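## Task

Take the red tank top from the laundry pile and set it on the table half belonging to the left arm, kept separate from the other garments. All other garments must stay on the half holding the pile, and nothing may end up on the floor or draped over a table edge. Dropping or tossing laundry is allowed. The result only counts if it holds without the robot supporting anything, so release the garment and move the grippers away at the end.

## Robot and tools

Robot: two arms, left_arm and right_arm, each with a parallel two-finger gripper. The names do not refer to image sides. The simulation keeps running while the operator composes a reply.

World frame (used in every state line): origin on the table surface midway between the arms, +x pointing out over the table, +z up, left_arm sitting on the +y side. So the left arm's half of the table is the +y half. Gripper frame: the fingers extend along the gripper's +z and close along its y. The reported end-effector point lies between the finger pads, roughly 1 cm short of the tips. Printed hand positions can be somewhat wrong, more so when the arm reaches far.

execute_actions: argument actions is a list holding at most one item. An empty list just reports the state. An action item is {"rows": [...], "steps": n} with 1 to 15 rows and n up to 15 (default 15); each step is 1/30 s, one row per step, and the final row is reused if rows run out. A wait item is {"steps": n} with n up to 300, counted from the previous result, so time spent replying uses part of it. Optional pictures (true/false) controls whether camera images come back. A refused call moves nothing.

Row layout (used by both execute_actions and move): one flat list of 14 numbers, each in [-1, 1], always containing both arms: left_arm dx, dy, dz, rx, ry, rz, opening, then right_arm dx, dy, dz, rx, ry, rz, opening. dx..rz are offsets, expressed in that gripper's own axes, from the gripper pose shown in the most recent result that reports it (before any such result in a scene, and for later calls inside one reply, from the pose at the start of the action). They are not cumulative: every row in an action is measured from that same base pose. Scale: 1.0 equals 0.6 m of translation or 180 degrees of rotation; rx, ry, rz form a single rotation vector. The opening is absolute, not an offset: +1 is fully open (0.094 m), -1 is closed. All-zero offsets are not a pause; they pull the arm back to the base pose.

Motion limits: each control step, the commanded pose is clipped to within 70 mm and 16 degrees of the measured pose, then damped inverse kinematics drives the joints, favouring position over orientation. Large offsets may need several actions; afterwards the arm only finishes up to its last clipped pose, so read the result and send the remainder. Arms usually settle a centimetre or more low; to keep an arm steady, send the offset that returns it to its intended pose in the first call of a reply and zeros after, raising the aim if it still sags. Elbows never fully straighten. Joint ranges (rad): waist -2.618 to 3.054, shoulder 0 to 3.142, elbow 0 to 3.142, wrist pitch -1.571 to 1.571, wrist yaw -1.571 to 1.571, wrist roll -2.094 to 2.094.

move: target is one 14-number row as above (offsets from the same base). speed is each path's top speed in m/s, 0.002 to 0.5, default 0.25; rotation is limited to twice that in rad/s. Both grippers travel straight-line paths that finish together, lasting 0.5 to 10 s (cut off at 10 s). Openings are sent at the start. Paths ignore obstacles and the other arm, grippers can lag, drift or overshoot the speed near full reach. Faster motion and targets set deeper past a contact mean harder impacts and pushes. The result adds a move: line giving the ending (done, off_target, moving, held, fault), any limits (paced = the sent pose was clipped; held = a check blocked steps, after which the arm may jump fast), and each gripper's remaining distance.

wait: seconds from 0 to 10; nothing new is commanded. zoom_image: camera (cam_high, cam_left_wrist, cam_right_wrist) and region [x0, y0, x1, y1] in pixels from the top-left, at most 504 by 504. finished_scene: scene number 1 or 2; it ends that scene permanently and grades it, then gives the next task.

Result lines: the state line left_arm: ... | right_arm: ... gives position in metres and orientation as quaternion wxyz in the world frame. grip_measured is the measured finger opening on the command scale; the final Joint positions entry is the opening in metres (readings may be off by about 1 mm). Hand target shows where the controller is currently steering each gripper. pose unreachable means the clearance check altered or blocked that arm's command; HELD flags steps where commands were not passed on. FAULT lines report arm stops. MOTOR HOT warns from 75 °C; at 90 °C the arm halts for 10 s, and at 100 °C it drops everything and falls.

Gripping: to hold something, command an opening roughly 0.03 below grip_measured; a smaller margin grips more gently. Each pad pushes up to about 50 to 62 N, less on very thin material, with a brief spike on first contact.

Cameras: cam_high is a fixed overhead view (504x504) at about world (0.37, -0.40, 0.64) looking down over the table; cam_left_wrist and cam_right_wrist (504x504) ride on the hands. Calibration intrinsics and extrinsics are supplied and may be slightly off.

Avoid: arms touching or pushing each other hard (can end the scene), slamming into the table, fast hard contacts, any garment ending on the floor or hanging over an edge, and holding loads long enough to overheat. Finish with grippers open and raised clear of the cloth.

Each tool is called after "Call:" by a JSON object that holds its "name" and its "arguments", one argument or row to a line.

## Session

I'll start by looking at the scene.

Call:
{"name": "execute_actions", "arguments": {
  "actions": []
}}

Scene clock: 0.00 s of 6000.00 s.
left_arm: end_effector_position=(+0.3861, +0.2844, +0.4023) grip_measured=+1.000 end_effector_quat_wxyz=(+0.702, -0.015, +0.712, +0.008) | right_arm: end_effector_position=(+0.3745, -0.3190, +0.4145) grip_measured=+1.000 end_effector_quat_wxyz=(+0.714, +0.013, +0.699, -0.017)
Joint positions: left_arm=[-0.012  1.048  1.042 -0.009  0.004 -0.011  0.094] | right_arm=[ 0.001  1.055  1.059  0.017  0.    -0.005  0.094]
Joint velocities: left_arm=[ 0.002 -0.007 -0.007  0.022  0.007  0.007  0.   ] | right_arm=[-0.002 -0.002  0.002 -0.022 -0.007  0.007  0.   ]
Motor temperatures (°C, as the motors report them): left_arm=[25 27 26 24 27 26] | right_arm=[26 26 24 25 25 28]
Hand target (left_arm): +0.382, +0.284, +0.418; +0.716, -0.016, +0.698, +0.007
Hand target (right_arm): +0.372, -0.319, +0.421; +0.719, +0.013, +0.695, -0.018

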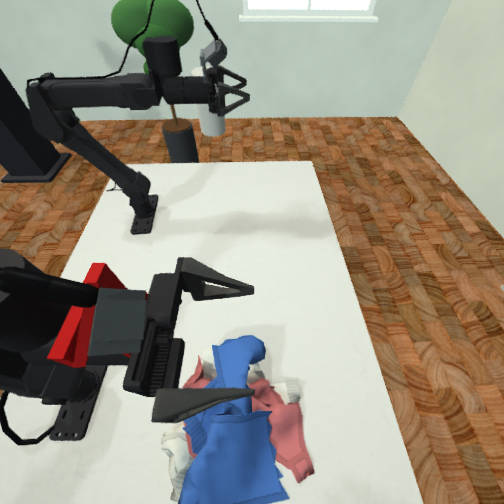

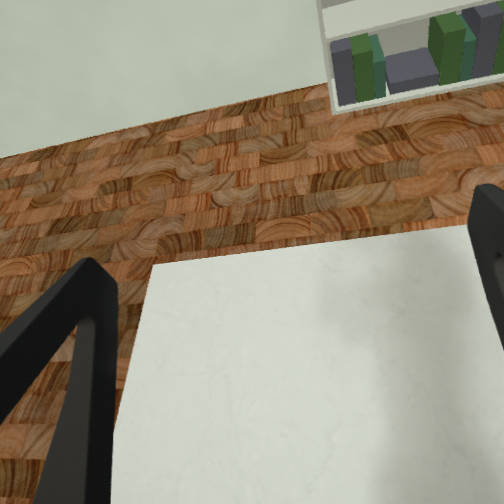

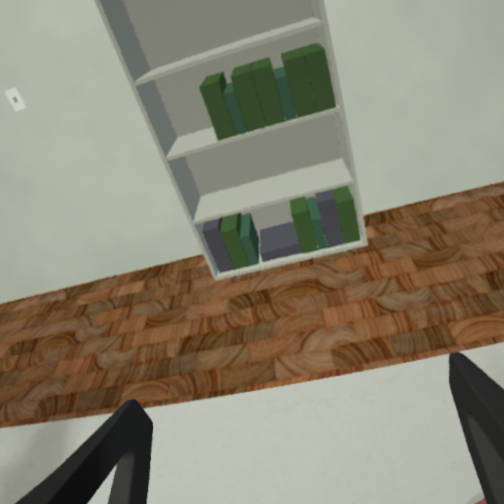

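Call:
{"name": "move", "arguments": {
  "target": [0,0,0,0,0,0,1, 0.22,-0.13,0.04,0,0.5,0,1],
  "speed": 0.3
}}

Scene clock: 27.37 s of 6000.00 s.
left_arm: end_effector_position=(+0.3861, +0.2844, +0.4015) grip_measured=+1.000 end_effector_quat_wxyz=(+0.701, -0.015, +0.713, +0.008) | right_arm: end_effector_position=(+0.4015, -0.3947, +0.2807) grip_measured=+1.000 end_effector_quat_wxyz=(+0.198, +0.020, +0.980, -0.029)
Joint positions: left_arm=[-0.012  1.048  1.042 -0.013  0.004 -0.011  0.094] | right_arm=[-0.188  1.945  2.318 -1.542 -0.025 -0.185  0.094]
Joint velocities: left_arm=[-0.002 -0.017 -0.017  0.007 -0.022  0.022  0.   ] | right_arm=[-0.012 -0.017  0.002 -0.051  0.007 -0.022  0.   ]
Motor temperatures (°C, as the motors report them): left_arm=[25 27 27 29 27 26] | right_arm=[26 26 26 30 25 28]
Hand target (left_arm): +0.386, +0.284, +0.402; +0.702, -0.015, +0.712, +0.008
Hand target (right_arm): +0.399, -0.399, +0.277; +0.187, +0.021, +0.981, -0.035
Off the commanded pose (left_arm): 0.001 m, 0 deg.
Off the commanded pose (right_arm): 0.006 m, 22 deg; orientation clipped at the last step of the last action.
joint sent to its limit (right arm) — the command would take joint 4 (wrist pitch) past its lower limit, so that joint was sent only as far as its limit.
After step 90, 21.33 s passed at rest.
move: off_target (right_arm); limits=paced
camera_calibration (this result's frames):
cam_left_wrist: T_world_to_cam=[[0.0215381, -0.967665, -0.251316, 0.367233], [-0.802843, 0.133063, -0.581151, 0.508399], [0.595801, 0.214284, -0.774018, 0.109842], [0, 0, 0, 1]] pos_world=[0.334812, 0.264172, 0.472768]
cam_right_wrist: T_world_to_cam=[[-0.286226, -0.95033, -0.122258, -0.220913], [-0.948622, 0.263099, 0.175773, 0.485553], [-0.134877, 0.166287, -0.97681, 0.50888], [0, 0, 0, 1]] pos_world=[0.46601, -0.422309, 0.384724]

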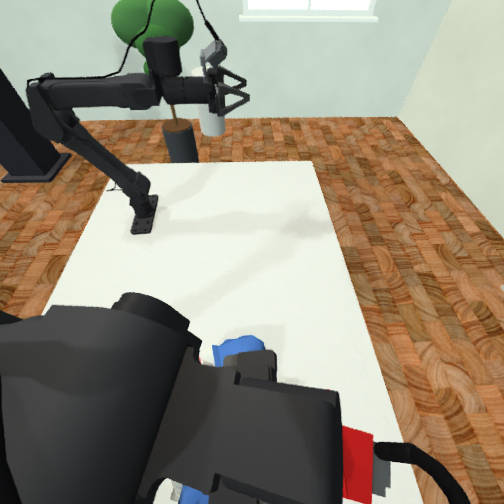

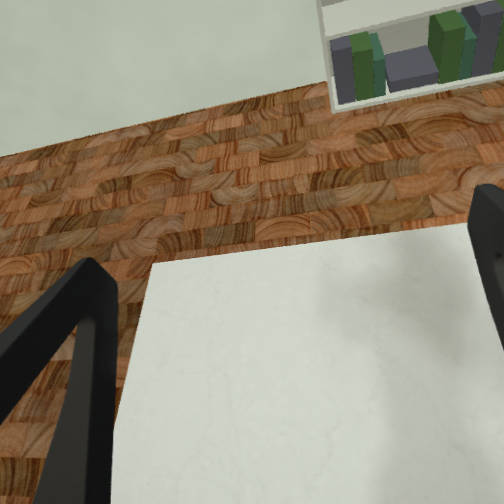

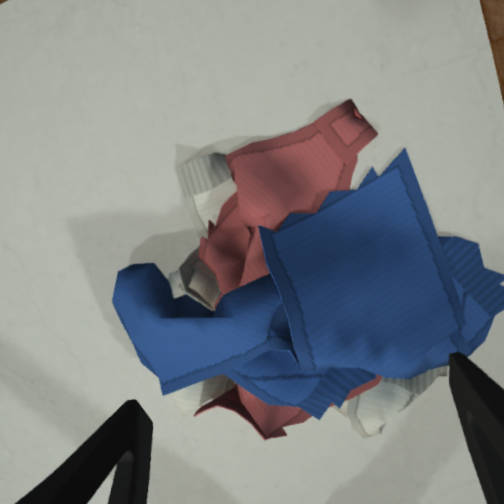

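Call:
{"name": "move", "arguments": {
  "target": [0,0,0,0,0,0,1, 0.016,-0.0195,0.3584,0,0.12,0,0.5],
  "speed": 0.3
}}

Scene clock: 81.60 s of 6000.00 s.
left_arm: end_effector_position=(+0.3861, +0.2844, +0.4006) grip_measured=+1.000 end_effector_quat_wxyz=(+0.699, -0.015, +0.715, +0.008) | right_arm: end_effector_position=(+0.4678, -0.4210, +0.0692) grip_measured=+0.502 end_effector_quat_wxyz=(+0.005, +0.026, +0.999, -0.018)
Joint positions: left_arm=[-0.012  1.048  1.042 -0.016  0.004 -0.011  0.094] | right_arm=[-0.188  2.553  2.521 -1.522  0.032 -0.18   0.071]
Joint velocities: left_arm=[ 0.012 -0.002  0.007  0.037  0.022 -0.11   0.   ] | right_arm=[ 0.002  0.012 -0.027  0.051 -0.037 -0.007  0.   ]
Motor temperatures (°C, as the motors report them): left_arm=[25 27 28 32 27 26] | right_arm=[26 29 26 28 25 28]
Hand target (left_arm): +0.386, +0.284, +0.401; +0.701, -0.015, +0.713, +0.008
Hand target (right_arm): +0.471, -0.419, +0.075; +0.011, +0.025, +0.999, -0.024
Off the commanded pose (left_arm): 0.001 m, 0 deg.
Off the commanded pose (right_arm): 0.013 m, 1 deg.
After step 90, 49.67 s passed at rest.
move: off_target (right_arm)
camera_calibration (this result's frames):
cam_left_wrist: T_world_to_cam=[[0.0206759, -0.967697, -0.251266, 0.36734], [-0.804832, 0.13299, -0.57841, 0.50758], [0.593142, 0.214186, -0.776084, 0.111075], [0, 0, 0, 1]] pos_world=[0.335039, 0.26418, 0.472093]
cam_right_wrist: T_world_to_cam=[[-0.333023, -0.942323, -0.0335179, -0.233678], [-0.806208, 0.266124, 0.528399, 0.502778], [-0.489003, 0.202991, -0.848334, 0.487776], [0, 0, 0, 1]] pos_world=[0.566048, -0.453016, 0.140297]

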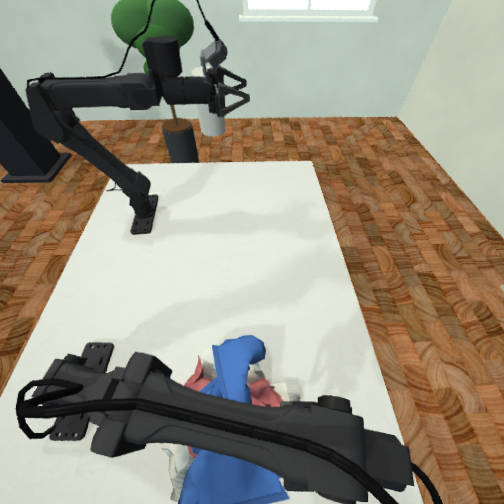

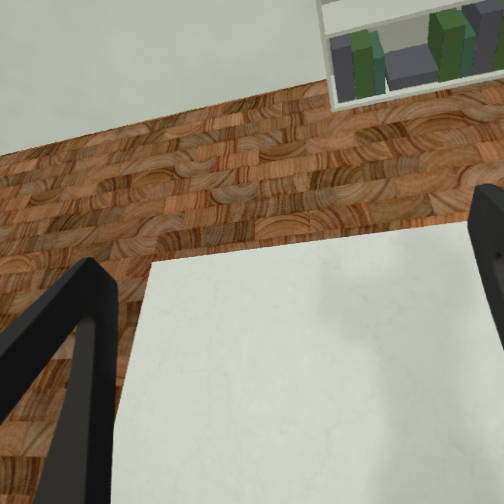

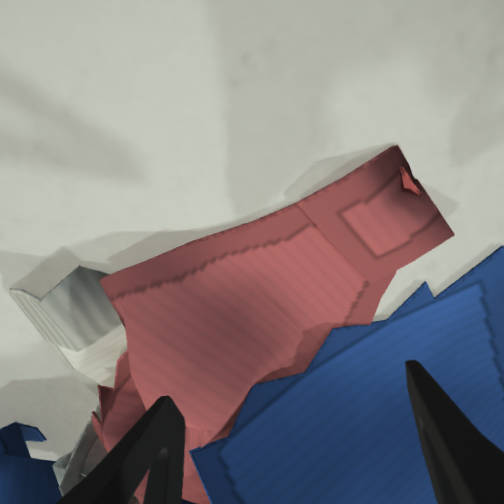

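Call:
{"name": "move", "arguments": {
  "target": [0,0,0,0,0,0,1, 0,0,0.085,0,0,0,0.5],
  "speed": 0.1
}}

Scene clock: 101.87 s of 6000.00 s.
left_arm: end_effector_position=(+0.3861, +0.2844, +0.3998) grip_measured=+1.000 end_effector_quat_wxyz=(+0.698, -0.016, +0.716, +0.008) | right_arm: end_effector_position=(+0.4632, -0.4198, +0.0186) grip_measured=+0.501 end_effector_quat_wxyz=(-0.009, +0.026, +1.000, -0.014)
Joint positions: left_arm=[-0.012  1.048  1.042 -0.02   0.004 -0.011  0.094] | right_arm=[-0.188  2.531  2.279 -1.329  0.031 -0.18   0.071]
Joint velocities: left_arm=[-0.002  0.002 -0.002  0.037  0.022  0.022  0.   ] | right_arm=[ 0.007 -0.022 -0.022  0.007 -0.037  0.037  0.   ]
Motor temperatures (°C, as the motors report them): left_arm=[25 27 28 32 27 26] | right_arm=[26 33 27 27 25 28]
Hand target (left_arm): +0.386, +0.284, +0.401; +0.699, -0.015, +0.715, +0.008
Hand target (right_arm): +0.467, -0.423, +0.018; +0.004, +0.026, +0.999, -0.018
Off the commanded pose (left_arm): 0.001 m, 0 deg.
Off the commanded pose (right_arm): 0.006 m, 2 deg.
After step 90, 16.23 s passed at rest.
move: done
camera_calibration (this result's frames):
cam_left_wrist: T_world_to_cam=[[0.0198139, -0.967729, -0.251213, 0.367446], [-0.806812, 0.132917, -0.575662, 0.506756], [0.590476, 0.214088, -0.778142, 0.112304], [0, 0, 0, 1]] pos_world=[0.335264, 0.264189, 0.471417]
cam_right_wrist: T_world_to_cam=[[-0.334266, -0.941935, -0.0319979, -0.235093], [-0.791457, 0.262108, 0.552174, 0.516495], [-0.511725, 0.209898, -0.833115, 0.455457], [0, 0, 0, 1]] pos_world=[0.563268, -0.452419, 0.0867307]

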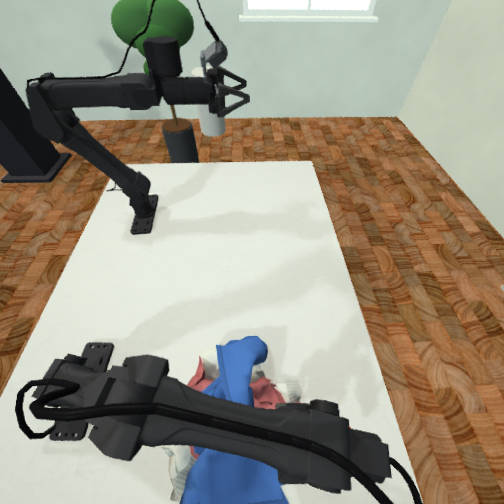

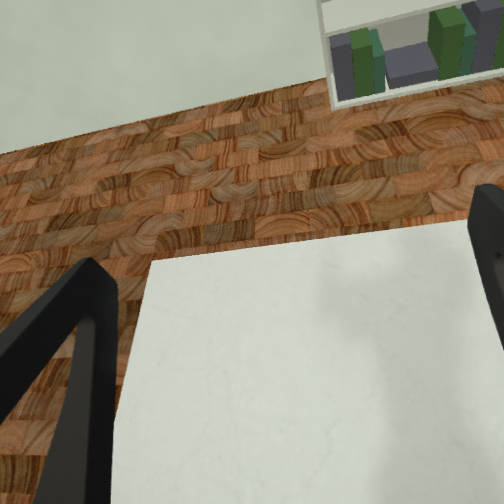

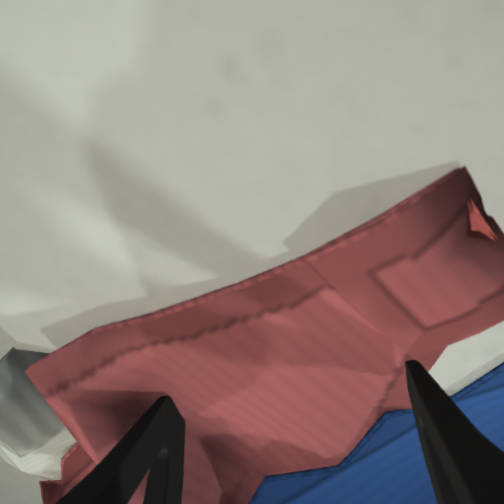

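Call:
{"name": "move", "arguments": {
  "target": [0,0,0,0,0,0,1, -0.025,0,0.0125,0,0,0,0.5],
  "speed": 0.05
}}

Call:
{"name": "move", "arguments": {
  "target": [0,0,0,0,0,0,1, 0,0,0,0,0,0,-1],
  "speed": 0.05
}}

Scene clock: 111.13 s of 6000.00 s.
left_arm: end_effector_position=(+0.3860, +0.2844, +0.3989) grip_measured=+1.000 end_effector_quat_wxyz=(+0.697, -0.016, +0.717, +0.008) | right_arm: end_effector_position=(+0.4754, -0.4226, +0.0180) grip_measured=+0.501 end_effector_quat_wxyz=(-0.004, +0.026, +1.000, -0.015)
Joint positions: left_arm=[-0.012  1.048  1.042 -0.023  0.004 -0.011  0.094] | right_arm=[-0.188  2.605  2.415 -1.383  0.03  -0.18   0.071]
Joint velocities: left_arm=[ 0.002  0.002 -0.012 -0.022 -0.022 -0.066  0.   ] | right_arm=[-0.002  0.027  0.012  0.007 -0.007 -0.037  0.001]
Motor temperatures (°C, as the motors report them): left_arm=[25 27 28 33 27 26] | right_arm=[26 35 26 27 25 28]
Hand target (left_arm): +0.386, +0.284, +0.400; +0.698, -0.016, +0.716, +0.008
Hand target (right_arm): +0.477, -0.421, +0.010; -0.008, +0.026, +1.000, -0.014
Off the commanded pose (left_arm): 0.001 m, 0 deg.
Off the commanded pose (right_arm): 0.008 m, 1 deg.
After step 90, 5.57 s passed at rest.
move: done
camera_calibration (this result's frames):
cam_left_wrist: T_world_to_cam=[[0.0189521, -0.967761, -0.251158, 0.367551], [-0.808783, 0.132845, -0.572907, 0.505929], [0.587802, 0.21399, -0.78019, 0.113532], [0, 0, 0, 1]] pos_world=[0.335486, 0.264197, 0.47074]
cam_right_wrist: T_world_to_cam=[[-0.333972, -0.941979, -0.0337436, -0.23375], [-0.796437, 0.262863, 0.544602, 0.530021], [-0.504133, 0.208756, -0.838016, 0.457813], [0, 0, 0, 1]] pos_world=[0.574861, -0.455082, 0.0871162]

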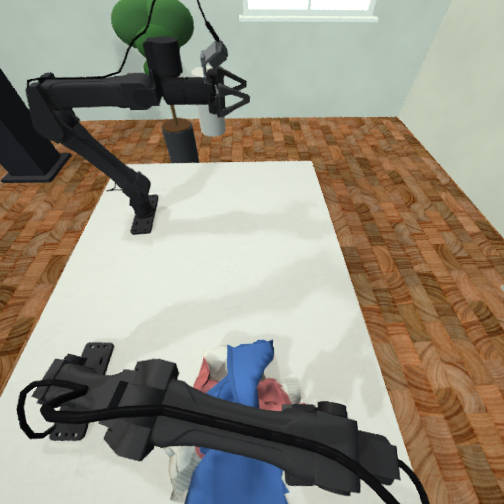

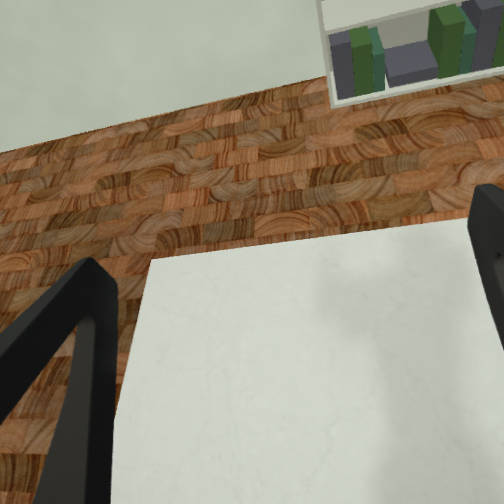

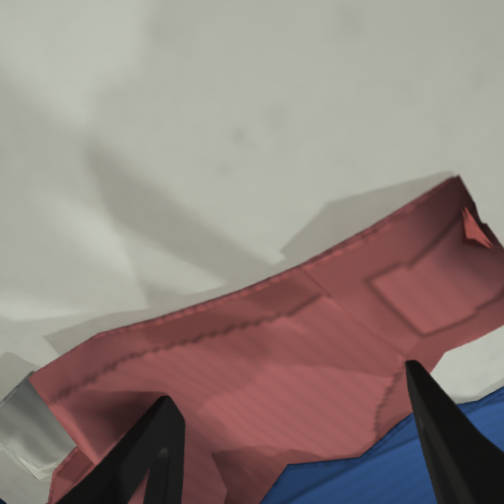

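Scene clock: 111.63 s of 6000.00 s.
left_arm: end_effector_position=(+0.3860, +0.2844, +0.3981) grip_measured=+1.000 end_effector_quat_wxyz=(+0.696, -0.016, +0.718, +0.008) | right_arm: end_effector_position=(+0.4754, -0.4225, +0.0181) grip_measured=-0.995 end_effector_quat_wxyz=(-0.004, +0.026, +1.000, -0.014)
Joint positions: left_arm=[-0.012  1.048  1.042 -0.027  0.004 -0.011  0.094] | right_arm=[-0.188  2.605  2.415 -1.383  0.03  -0.18   0.   ]
Joint velocities: left_arm=[-0.007 -0.012  0.002 -0.139 -0.081 -0.022  0.   ] | right_arm=[ 0.002 -0.007 -0.017  0.007  0.066 -0.022  0.   ]
Motor temperatures (°C, as the motors report them): left_arm=[25 27 28 33 27 26] | right_arm=[26 35 26 27 25 28]
Hand target (left_arm): +0.386, +0.284, +0.399; +0.697, -0.016, +0.717, +0.008
Hand target (right_arm): +0.475, -0.423, +0.018; -0.004, +0.026, +1.000, -0.015
Off the commanded pose (left_arm): 0.001 m, 0 deg.
Off the commanded pose (right_arm): 0.000 m, 0 deg.
move: done
camera_calibration (this result's frames):
cam_left_wrist: T_world_to_cam=[[0.0180905, -0.967792, -0.251099, 0.367655], [-0.810743, 0.132773, -0.570146, 0.505097], [0.585122, 0.213891, -0.782229, 0.114756], [0, 0, 0, 1]] pos_world=[0.335707, 0.264205, 0.470062]
cam_right_wrist: T_world_to_cam=[[-0.33397, -0.941966, -0.0341226, -0.233669], [-0.796485, 0.262661, 0.544629, 0.529898], [-0.504059, 0.209068, -0.837983, 0.457979], [0, 0, 0, 1]] pos_world=[0.574866, -0.45504, 0.0872069]

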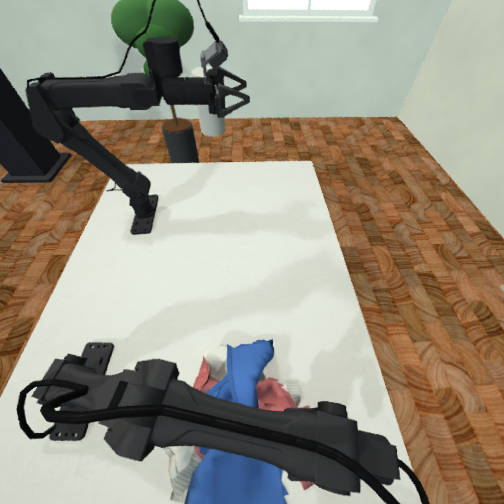

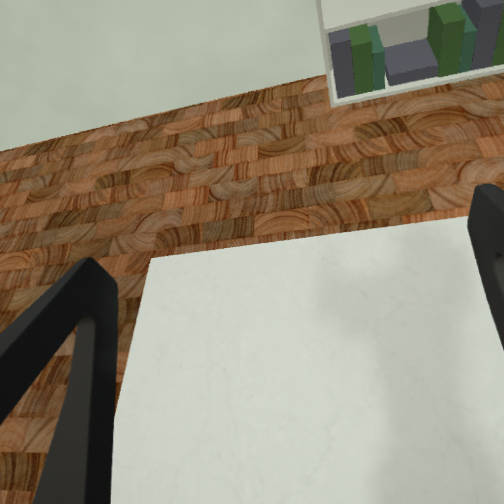

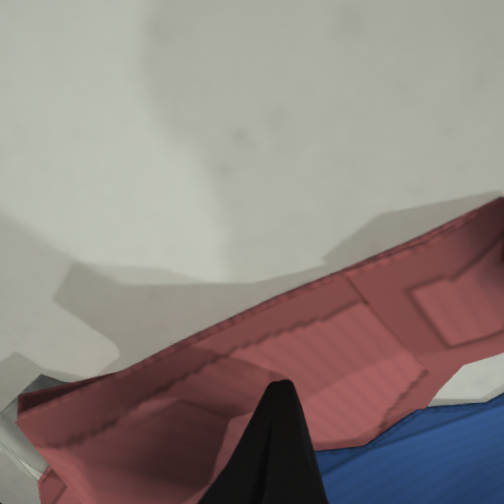

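Call:
{"name": "move", "arguments": {
  "target": [0,0,0,0,0,0,1, 0,0,-0.4,0,0,0,-1],
  "speed": 0.2
}}

Scene clock: 117.80 s of 6000.00 s.
left_arm: end_effector_position=(+0.3860, +0.2844, +0.3972) grip_measured=+1.000 end_effector_quat_wxyz=(+0.694, -0.016, +0.719, +0.008) | right_arm: end_effector_position=(+0.4829, -0.4205, +0.2498) grip_measured=-0.995 end_effector_quat_wxyz=(+0.222, +0.025, +0.973, -0.060)
Joint positions: left_arm=[-0.012  1.048  1.042 -0.03   0.004 -0.011  0.094] | right_arm=[-0.181  2.307  2.744 -1.544  0.03  -0.18   0.   ]
Joint velocities: left_arm=[-0.007 -0.002 -0.002  0.095  0.037 -0.066  0.   ] | right_arm=[-0.007  0.022 -0.017 -0.051 -0.022  0.037  0.   ]
Motor temperatures (°C, as the motors report them): left_arm=[25 27 28 33 27 26] | right_arm=[26 35 27 27 25 28]
Hand target (left_arm): +0.386, +0.284, +0.398; +0.696, -0.016, +0.718, +0.008
Hand target (right_arm): +0.481, -0.416, +0.260; +0.231, +0.023, +0.971, -0.063
Off the commanded pose (left_arm): 0.001 m, 0 deg.
Off the commanded pose (right_arm): 0.011 m, 27 deg; orientation clipped at the last step of the last action.
joint sent to its limit (right arm) — the command would take joint 4 (wrist pitch) past its lower limit, so that joint was sent only as far as its limit.
After step 90, 1.53 s passed at rest.
move: off_target (right_arm); limits=paced
camera_calibration (this result's frames):
cam_left_wrist: T_world_to_cam=[[0.0172291, -0.967824, -0.251037, 0.367757], [-0.812695, 0.132701, -0.567378, 0.504261], [0.582435, 0.213792, -0.784259, 0.115978], [0, 0, 0, 1]] pos_world=[0.335925, 0.264213, 0.469384]
cam_right_wrist: T_world_to_cam=[[-0.30107, -0.95034, -0.0788039, -0.229634], [-0.949936, 0.291648, 0.112085, 0.603508], [-0.0835357, 0.108604, -0.990569, 0.448319], [0, 0, 0, 1]] pos_world=[0.541608, -0.442932, 0.358351]

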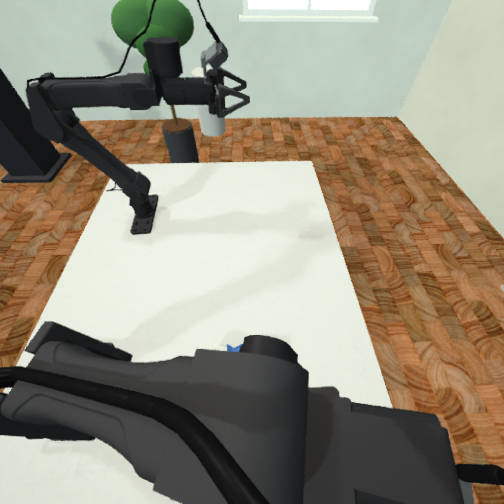

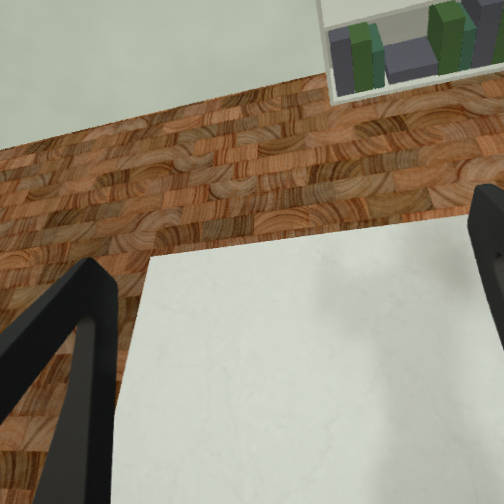

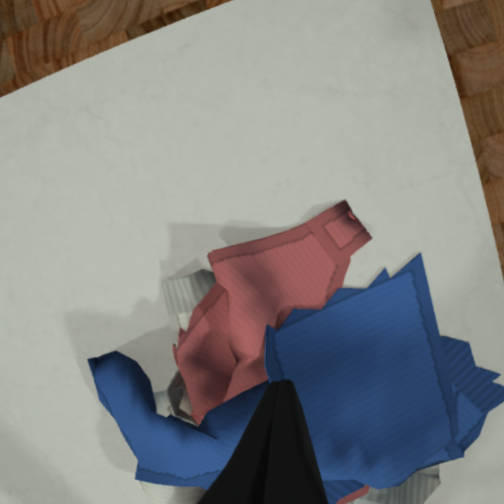

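Call:
{"name": "move", "arguments": {
  "target": [0,0,0,0,0,0,1, 0.1116,0.0199,0.2973,0.081,0.1411,0.4743,0.5],
  "speed": 0.3
}}

Scene clock: 206.13 s of 6000.00 s.
left_arm: end_effector_position=(+0.3860, +0.2844, +0.3964) grip_measured=+1.000 end_effector_quat_wxyz=(+0.693, -0.016, +0.720, +0.008) | right_arm: end_effector_position=(+0.4945, -0.4245, +0.0528) grip_measured=+0.499 end_effector_quat_wxyz=(+0.028, +0.701, +0.713, +0.016)
Joint positions: left_arm=[-0.012  1.048  1.042 -0.033  0.004 -0.011  0.094] | right_arm=[-0.194  2.7    2.739 -1.544  0.     1.316  0.07 ]
Joint velocities: left_arm=[-0.007 -0.012 -0.002 -0.081 -0.022  0.037  0.   ] | right_arm=[-0.002  0.002  0.002  0.051 -0.081 -0.037 -0.   ]
Motor temperatures (°C, as the motors report them): left_arm=[25 27 28 35 27 26] | right_arm=[26 36 27 28 25 28]
Hand target (left_arm): +0.386, +0.284, +0.397; +0.695, -0.016, +0.719, +0.008
Hand target (right_arm): +0.496, -0.429, +0.057; +0.033, +0.707, +0.706, +0.020
Off the commanded pose (left_arm): 0.001 m, 0 deg.
Off the commanded pose (right_arm): 0.011 m, 4 deg.
joint sent to its limit (right arm) — the command would take joint 4 (wrist pitch) past its lower limit, so that joint was sent only as far as its limit.
After step 90, 82.10 s passed at rest.
move: off_target (right_arm)
camera_calibration (this result's frames):
cam_left_wrist: T_world_to_cam=[[0.0163679, -0.967856, -0.250973, 0.367858], [-0.814637, 0.132629, -0.564603, 0.503421], [0.57974, 0.213693, -0.78628, 0.117197], [0, 0, 0, 1]] pos_world=[0.33614, 0.264221, 0.468705]
cam_right_wrist: T_world_to_cam=[[-0.955322, 0.266132, -0.12858, 0.597118], [0.156712, 0.824927, 0.543081, 0.29418], [0.2506, 0.498667, -0.829777, 0.246413], [0, 0, 0, 1]] pos_world=[0.462588, -0.524467, 0.121482]

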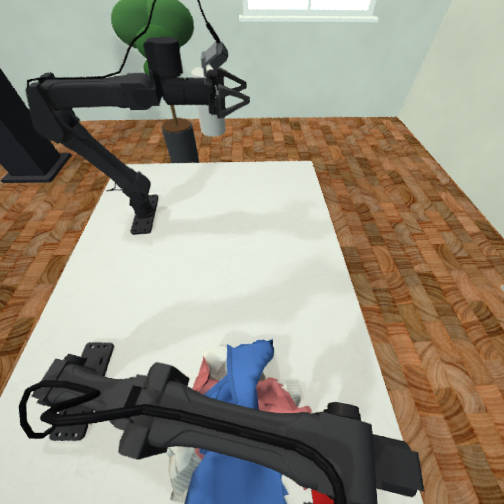

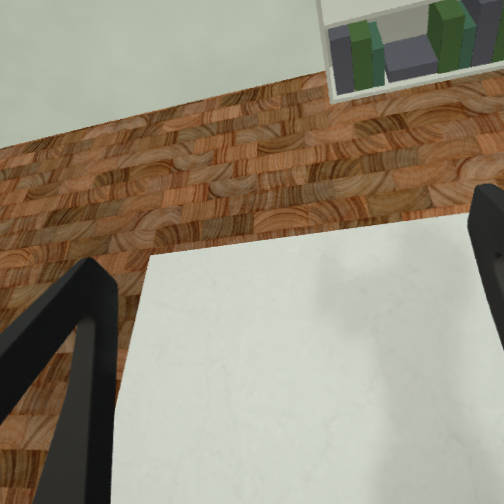

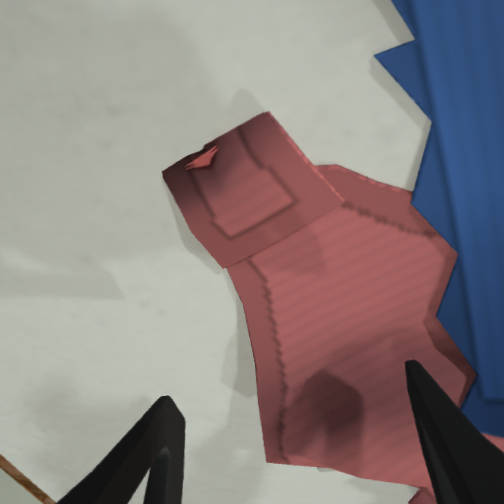

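Call:
{"name": "move", "arguments": {
  "target": [0,0,0,0,0,0,1, 0,0,0.0713,0,0,0,0.5],
  "speed": 0.1
}}

Call:
{"name": "move", "arguments": {
  "target": [0,0,0,0,0,0,1, 0,0,0,0,0,0,-1],
  "speed": 0.05
}}

Scene clock: 220.93 s of 6000.00 s.
left_arm: end_effector_position=(+0.3859, +0.2844, +0.3955) grip_measured=+1.000 end_effector_quat_wxyz=(+0.692, -0.016, +0.722, +0.008) | right_arm: end_effector_position=(+0.4946, -0.4240, +0.0151) grip_measured=+0.499 end_effector_quat_wxyz=(+0.023, +0.702, +0.712, +0.015)
Joint positions: left_arm=[-0.012  1.048  1.042 -0.037  0.004 -0.011  0.094] | right_arm=[-0.194  2.646  2.482 -1.351 -0.002  1.318  0.07 ]
Joint velocities: left_arm=[-0.007 -0.002  0.002 -0.081 -0.066 -0.037  0.   ] | right_arm=[ 0.007  0.012  0.002  0.066 -0.007  0.037  0.001]
Motor temperatures (°C, as the motors report them): left_arm=[25 27 28 35 27 26] | right_arm=[26 38 28 28 25 28]
Hand target (left_arm): +0.386, +0.284, +0.396; +0.693, -0.016, +0.720, +0.008
Hand target (right_arm): +0.497, -0.425, +0.010; +0.027, +0.701, +0.713, +0.016
Off the commanded pose (left_arm): 0.001 m, 0 deg.
Off the commanded pose (right_arm): 0.006 m, 1 deg.
After step 90, 10.97 s passed at rest.
move: done
camera_calibration (this result's frames):
cam_left_wrist: T_world_to_cam=[[0.015507, -0.967887, -0.250905, 0.367958], [-0.816569, 0.132558, -0.561821, 0.502577], [0.577039, 0.213594, -0.788291, 0.118413], [0, 0, 0, 1]] pos_world=[0.336354, 0.264229, 0.468025]
cam_right_wrist: T_world_to_cam=[[-0.955805, 0.269165, -0.118264, 0.593612], [0.163863, 0.821708, 0.545844, 0.309308], [0.244101, 0.502341, -0.829499, 0.219645], [0, 0, 0, 1]] pos_world=[0.463078, -0.524277, 0.0835649]

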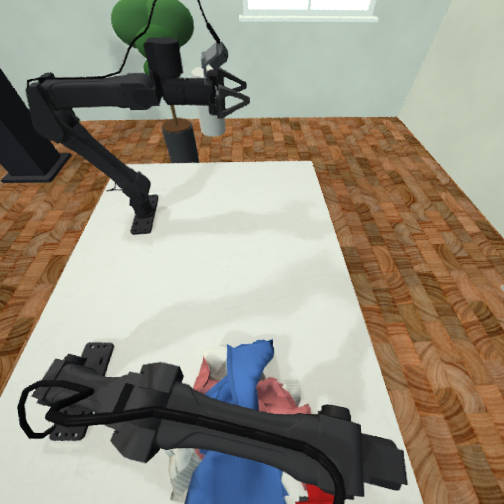

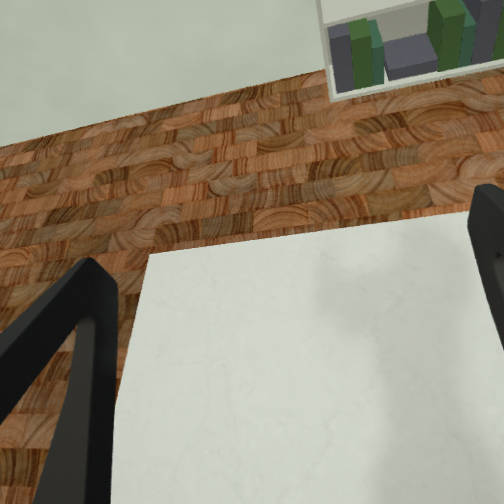

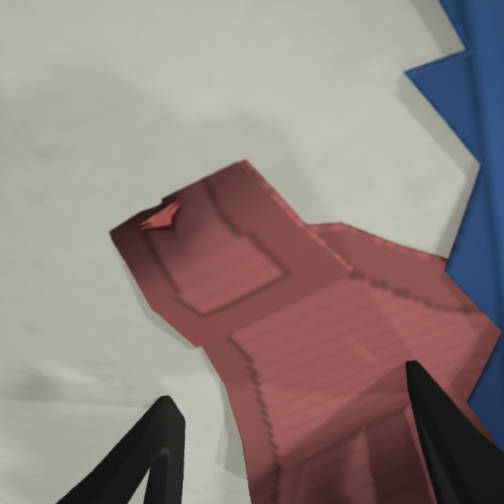

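Scene clock: 221.43 s of 6000.00 s.
left_arm: end_effector_position=(+0.3859, +0.2844, +0.3947) grip_measured=+1.000 end_effector_quat_wxyz=(+0.691, -0.016, +0.723, +0.008) | right_arm: end_effector_position=(+0.4912, -0.4232, +0.0149) grip_measured=-0.979 end_effector_quat_wxyz=(+0.017, +0.702, +0.712, +0.012)
Joint positions: left_arm=[-0.012  1.048  1.042 -0.04   0.004 -0.011  0.094] | right_arm=[-0.194  2.646  2.482 -1.366 -0.003  1.318  0.001]
Joint velocities: left_arm=[ 0.002  0.012 -0.017 -0.022 -0.095  0.066  0.   ] | right_arm=[-0.017 -0.002 -0.002 -0.022 -0.022  0.037 -0.   ]
Motor temperatures (°C, as the motors report them): left_arm=[25 27 28 35 27 26] | right_arm=[26 38 28 28 25 28]
Hand target (left_arm): +0.386, +0.284, +0.396; +0.692, -0.016, +0.722, +0.008
Hand target (right_arm): +0.495, -0.424, +0.015; +0.023, +0.702, +0.712, +0.015
Off the commanded pose (left_arm): 0.001 m, 0 deg.
Off the commanded pose (right_arm): 0.004 m, 1 deg.
move: done
camera_calibration (this result's frames):
cam_left_wrist: T_world_to_cam=[[0.0146462, -0.967919, -0.250835, 0.368056], [-0.818492, 0.132487, -0.559033, 0.501729], [0.574331, 0.213494, -0.790294, 0.119627], [0, 0, 0, 1]] pos_world=[0.336565, 0.264237, 0.467345]
cam_right_wrist: T_world_to_cam=[[-0.957326, 0.269559, -0.104233, 0.590817], [0.171292, 0.81969, 0.546596, 0.304706], [0.232779, 0.505416, -0.830884, 0.226772], [0, 0, 0, 1]] pos_world=[0.460623, -0.523639, 0.0834527]

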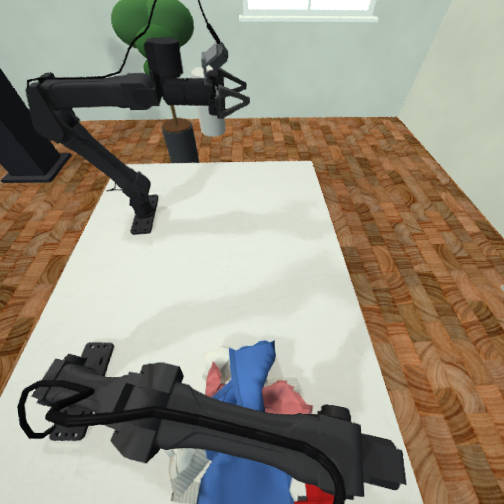

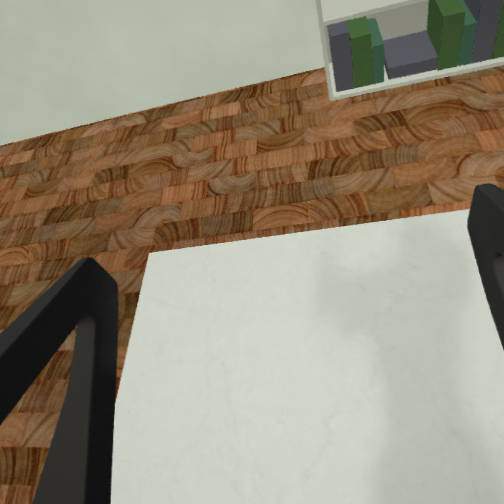

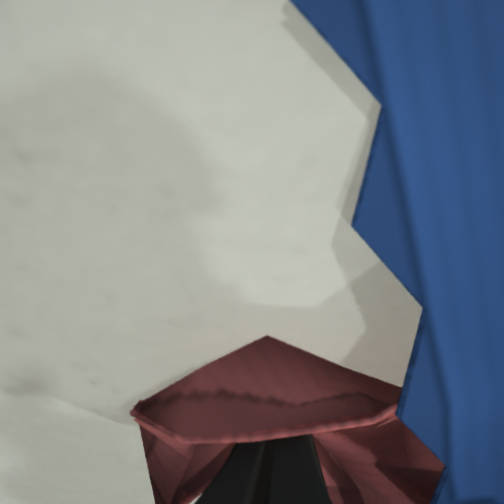

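Call:
{"name": "move", "arguments": {
  "target": [0,0,0,0,0,0,1, 0,0,-0.4,0,0,0,-1],
  "speed": 0.15
}}

Scene clock: 228.37 s of 6000.00 s.
left_arm: end_effector_position=(+0.3858, +0.2844, +0.3937) grip_measured=+1.000 end_effector_quat_wxyz=(+0.689, -0.016, +0.724, +0.008) | right_arm: end_effector_position=(+0.4896, -0.4227, +0.2457) grip_measured=-0.979 end_effector_quat_wxyz=(+0.199, +0.682, +0.693, +0.121)
Joint positions: left_arm=[-0.012  1.048  1.042 -0.044  0.004 -0.011  0.094] | right_arm=[-0.194  2.336  2.775 -1.538 -0.003  1.318  0.001]
Joint velocities: left_arm=[-0.007  0.002 -0.022 -0.007 -0.037 -0.037  0.   ] | right_arm=[-0.002 -0.007  0.017 -0.037 -0.066 -0.007 -0.   ]
Motor temperatures (°C, as the motors report them): left_arm=[25 27 28 35 27 26] | right_arm=[26 38 28 27 25 28]
Hand target (left_arm): +0.386, +0.284, +0.395; +0.691, -0.016, +0.723, +0.008
Hand target (right_arm): +0.485, -0.422, +0.257; +0.207, +0.681, +0.691, +0.126
Off the commanded pose (left_arm): 0.001 m, 0 deg.
Off the commanded pose (right_arm): 0.012 m, 25 deg; orientation clipped at the last step of the last action.
joint sent to its limit (right arm) — the command would take joint 4 (wrist pitch) past its lower limit, so that joint was sent only as far as its limit.
After step 90, 1.93 s passed at rest.
move: off_target (right_arm); limits=paced
camera_calibration (this result's frames):
cam_left_wrist: T_world_to_cam=[[0.0136902, -0.967954, -0.250753, 0.368165], [-0.820617, 0.132409, -0.555927, 0.500781], [0.571314, 0.213383, -0.792507, 0.120972], [0, 0, 0, 1]] pos_world=[0.336796, 0.264245, 0.466588]
cam_right_wrist: T_world_to_cam=[[-0.827023, 0.237964, -0.509319, 0.63559], [-0.0481003, 0.872715, 0.485854, 0.323183], [0.560106, 0.426311, -0.71031, 0.195389], [0, 0, 0, 1]] pos_world=[0.431754, -0.51659, 0.305485]

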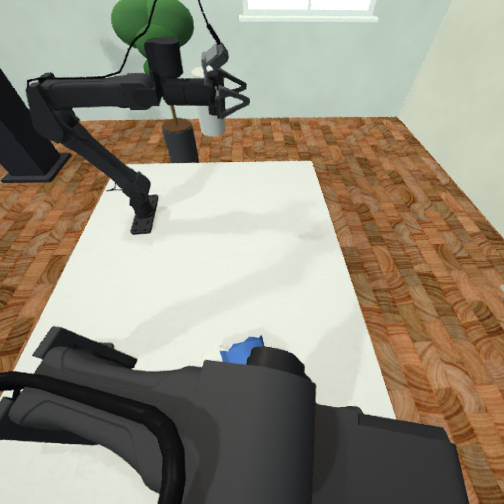

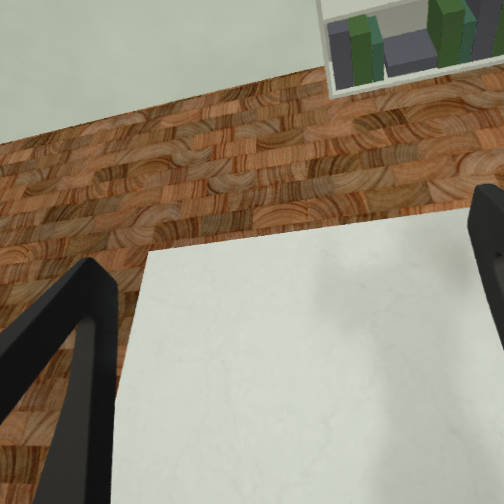

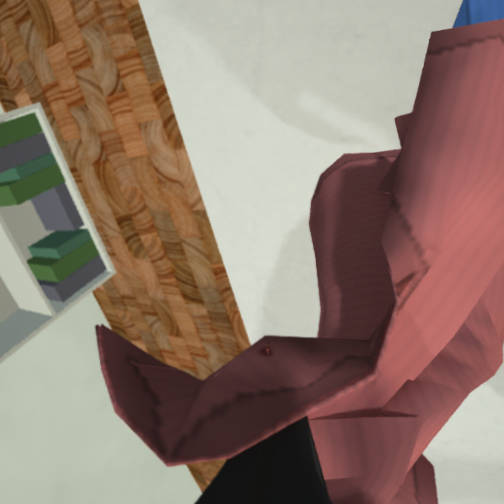

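Call:
{"name": "move", "arguments": {
  "target": [0,0,0,0,0,0,1, 0.01245,0.0705,-0.2177,0,0,0,-1],
  "speed": 0.15
}}

Scene clock: 250.53 s of 6000.00 s.
left_arm: end_effector_position=(+0.3858, +0.2844, +0.3929) grip_measured=+1.000 end_effector_quat_wxyz=(+0.688, -0.016, +0.725, +0.008) | right_arm: end_effector_position=(+0.4734, -0.4025, +0.3639) grip_measured=-0.979 end_effector_quat_wxyz=(+0.319, +0.649, +0.659, +0.207)
Joint positions: left_arm=[-0.012  1.048  1.042 -0.048  0.004 -0.011  0.094] | right_arm=[-0.162  2.161  2.855 -1.484 -0.003  1.351  0.001]
Joint velocities: left_arm=[-0.002 -0.022 -0.012 -0.022 -0.007  0.007  0.   ] | right_arm=[ 0.002 -0.002 -0.012 -0.007 -0.022  0.051 -0.001]
Motor temperatures (°C, as the motors report them): left_arm=[25 27 28 36 27 26] | right_arm=[26 38 28 28 25 28]
Hand target (left_arm): +0.386, +0.284, +0.394; +0.689, -0.016, +0.724, +0.008
Hand target (right_arm): +0.471, -0.400, +0.381; +0.341, +0.642, +0.652, +0.216
Off the commanded pose (left_arm): 0.001 m, 0 deg.
Off the commanded pose (right_arm): 0.017 m, 18 deg; orientation clipped at the last step of the last action.
elbow stopped short (right arm): the move would have taken joint 3 (elbow) straighter than the controller allows; a more bent joint 3 avoids this.
move: off_target (right_arm); limits=paced
camera_calibration (this result's frames):
cam_left_wrist: T_world_to_cam=[[0.01283, -0.967986, -0.250676, 0.368261], [-0.82252, 0.132339, -0.553125, 0.499924], [0.568592, 0.213282, -0.79449, 0.12218], [0, 0, 0, 1]] pos_world=[0.337002, 0.264253, 0.465906]
cam_right_wrist: T_world_to_cam=[[-0.634937, 0.203096, -0.745391, 0.658518], [-0.189872, 0.894212, 0.405381, 0.352462], [0.748869, 0.39892, -0.529206, 0.113523], [0, 0, 0, 1]] pos_world=[0.400026, -0.494205, 0.408048]

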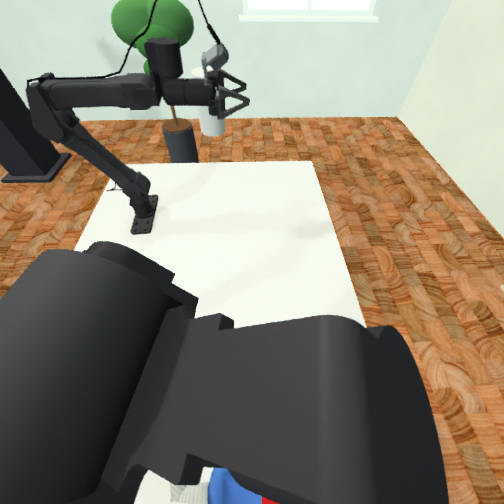

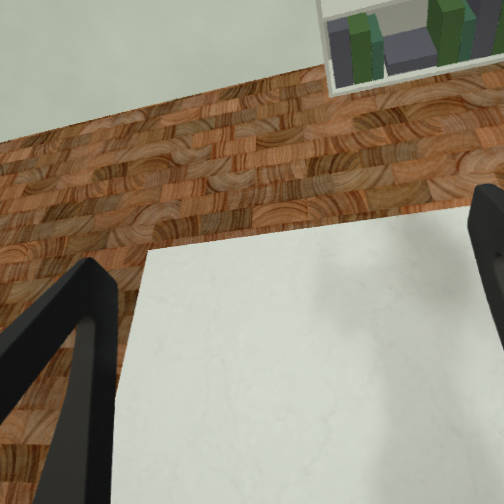

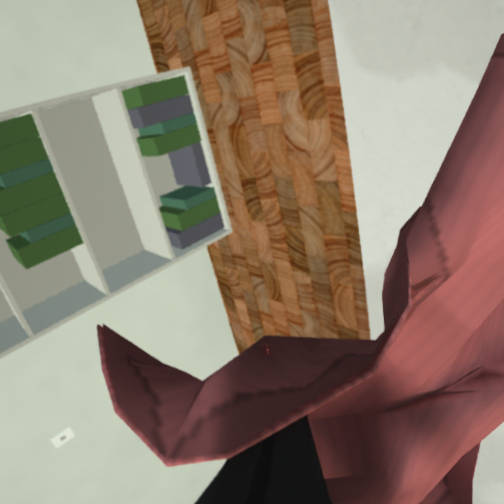

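Call:
{"name": "move", "arguments": {
  "target": [-0.0207,0.333,0.0103,0,0,0,1, 0.9333,-0.1425,-0.187,-0.3296,0.1137,-0.592,-1],
  "speed": 0.25
}}

Scene clock: 284.93 s of 6000.00 s.
left_arm: end_effector_position=(+0.3854, +0.4830, +0.3834) grip_measured=+1.000 end_effector_quat_wxyz=(+0.673, -0.039, +0.738, -0.011) | right_arm: end_effector_position=(+0.3608, +0.1608, +0.3025) grip_measured=-0.979 end_effector_quat_wxyz=(+0.487, -0.345, +0.767, +0.235)
Joint positions: left_arm=[ 0.74   1.38   1.264 -0.011  0.75   0.018  0.094] | right_arm=[ 0.951  1.953  1.881 -0.357  0.031  0.04   0.001]
Joint velocities: left_arm=[-0.007 -0.012  0.002 -0.022 -0.022 -0.007  0.   ] | right_arm=[-0.002 -0.007 -0.012 -0.095  0.037 -0.051 -0.001]
Motor temperatures (°C, as the motors report them): left_arm=[25 27 29 36 27 26] | right_arm=[26 36 28 32 25 28]
Hand target (left_arm): +0.384, +0.484, +0.405; +0.690, -0.019, +0.724, +0.004
Hand target (right_arm): +0.359, +0.165, +0.309; +0.489, -0.353, +0.761, +0.238
Off the commanded pose (left_arm): 0.019 m, 4 deg.
Off the commanded pose (right_arm): 0.002 m, 2 deg.
After step 886, the last 914 steps of your reply time or wait did not run and took no scene time. You can wait again.
move: off_target (left_arm)
camera_calibration (this result's frames):
cam_left_wrist: T_world_to_cam=[[0.0111778, -0.981117, -0.193093, 0.543016], [-0.844106, 0.094264, -0.527824, 0.485117], [0.536059, 0.168891, -0.827113, 0.119043], [0, 0, 0, 1]] pos_world=[0.339606, 0.466927, 0.459371]
cam_right_wrist: T_world_to_cam=[[0.681737, -0.663785, -0.307609, -0.0411816], [-0.707603, -0.491461, -0.507705, 0.538056], [0.185829, 0.563787, -0.804744, 0.200608], [0, 0, 0, 1]] pos_world=[0.371526, 0.123997, 0.421944]

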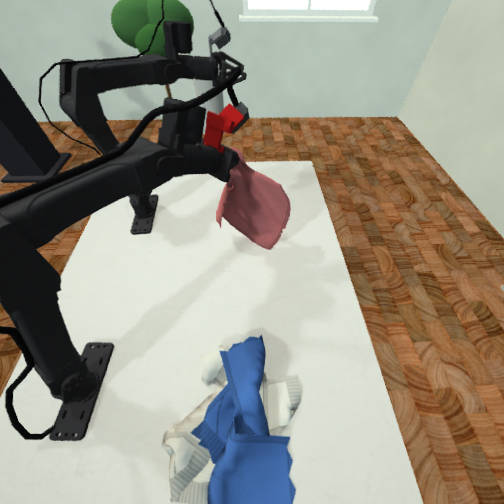

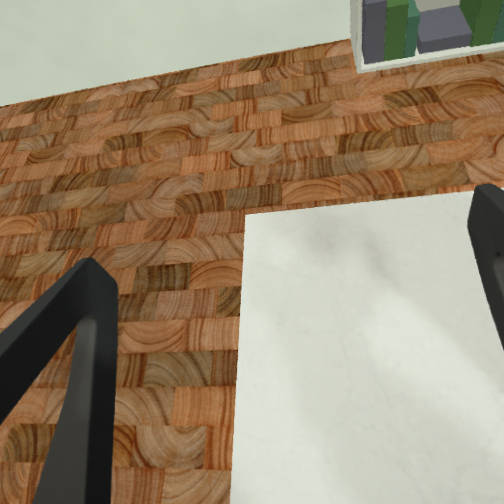

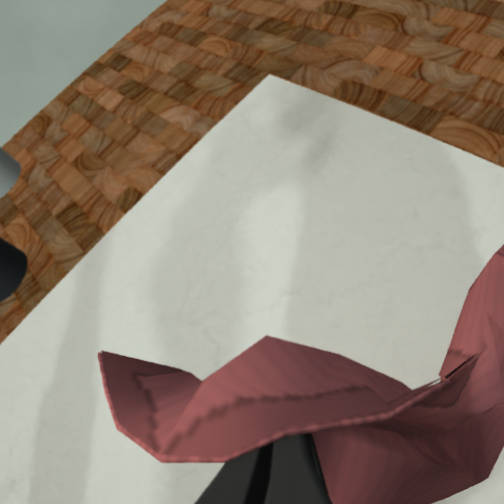

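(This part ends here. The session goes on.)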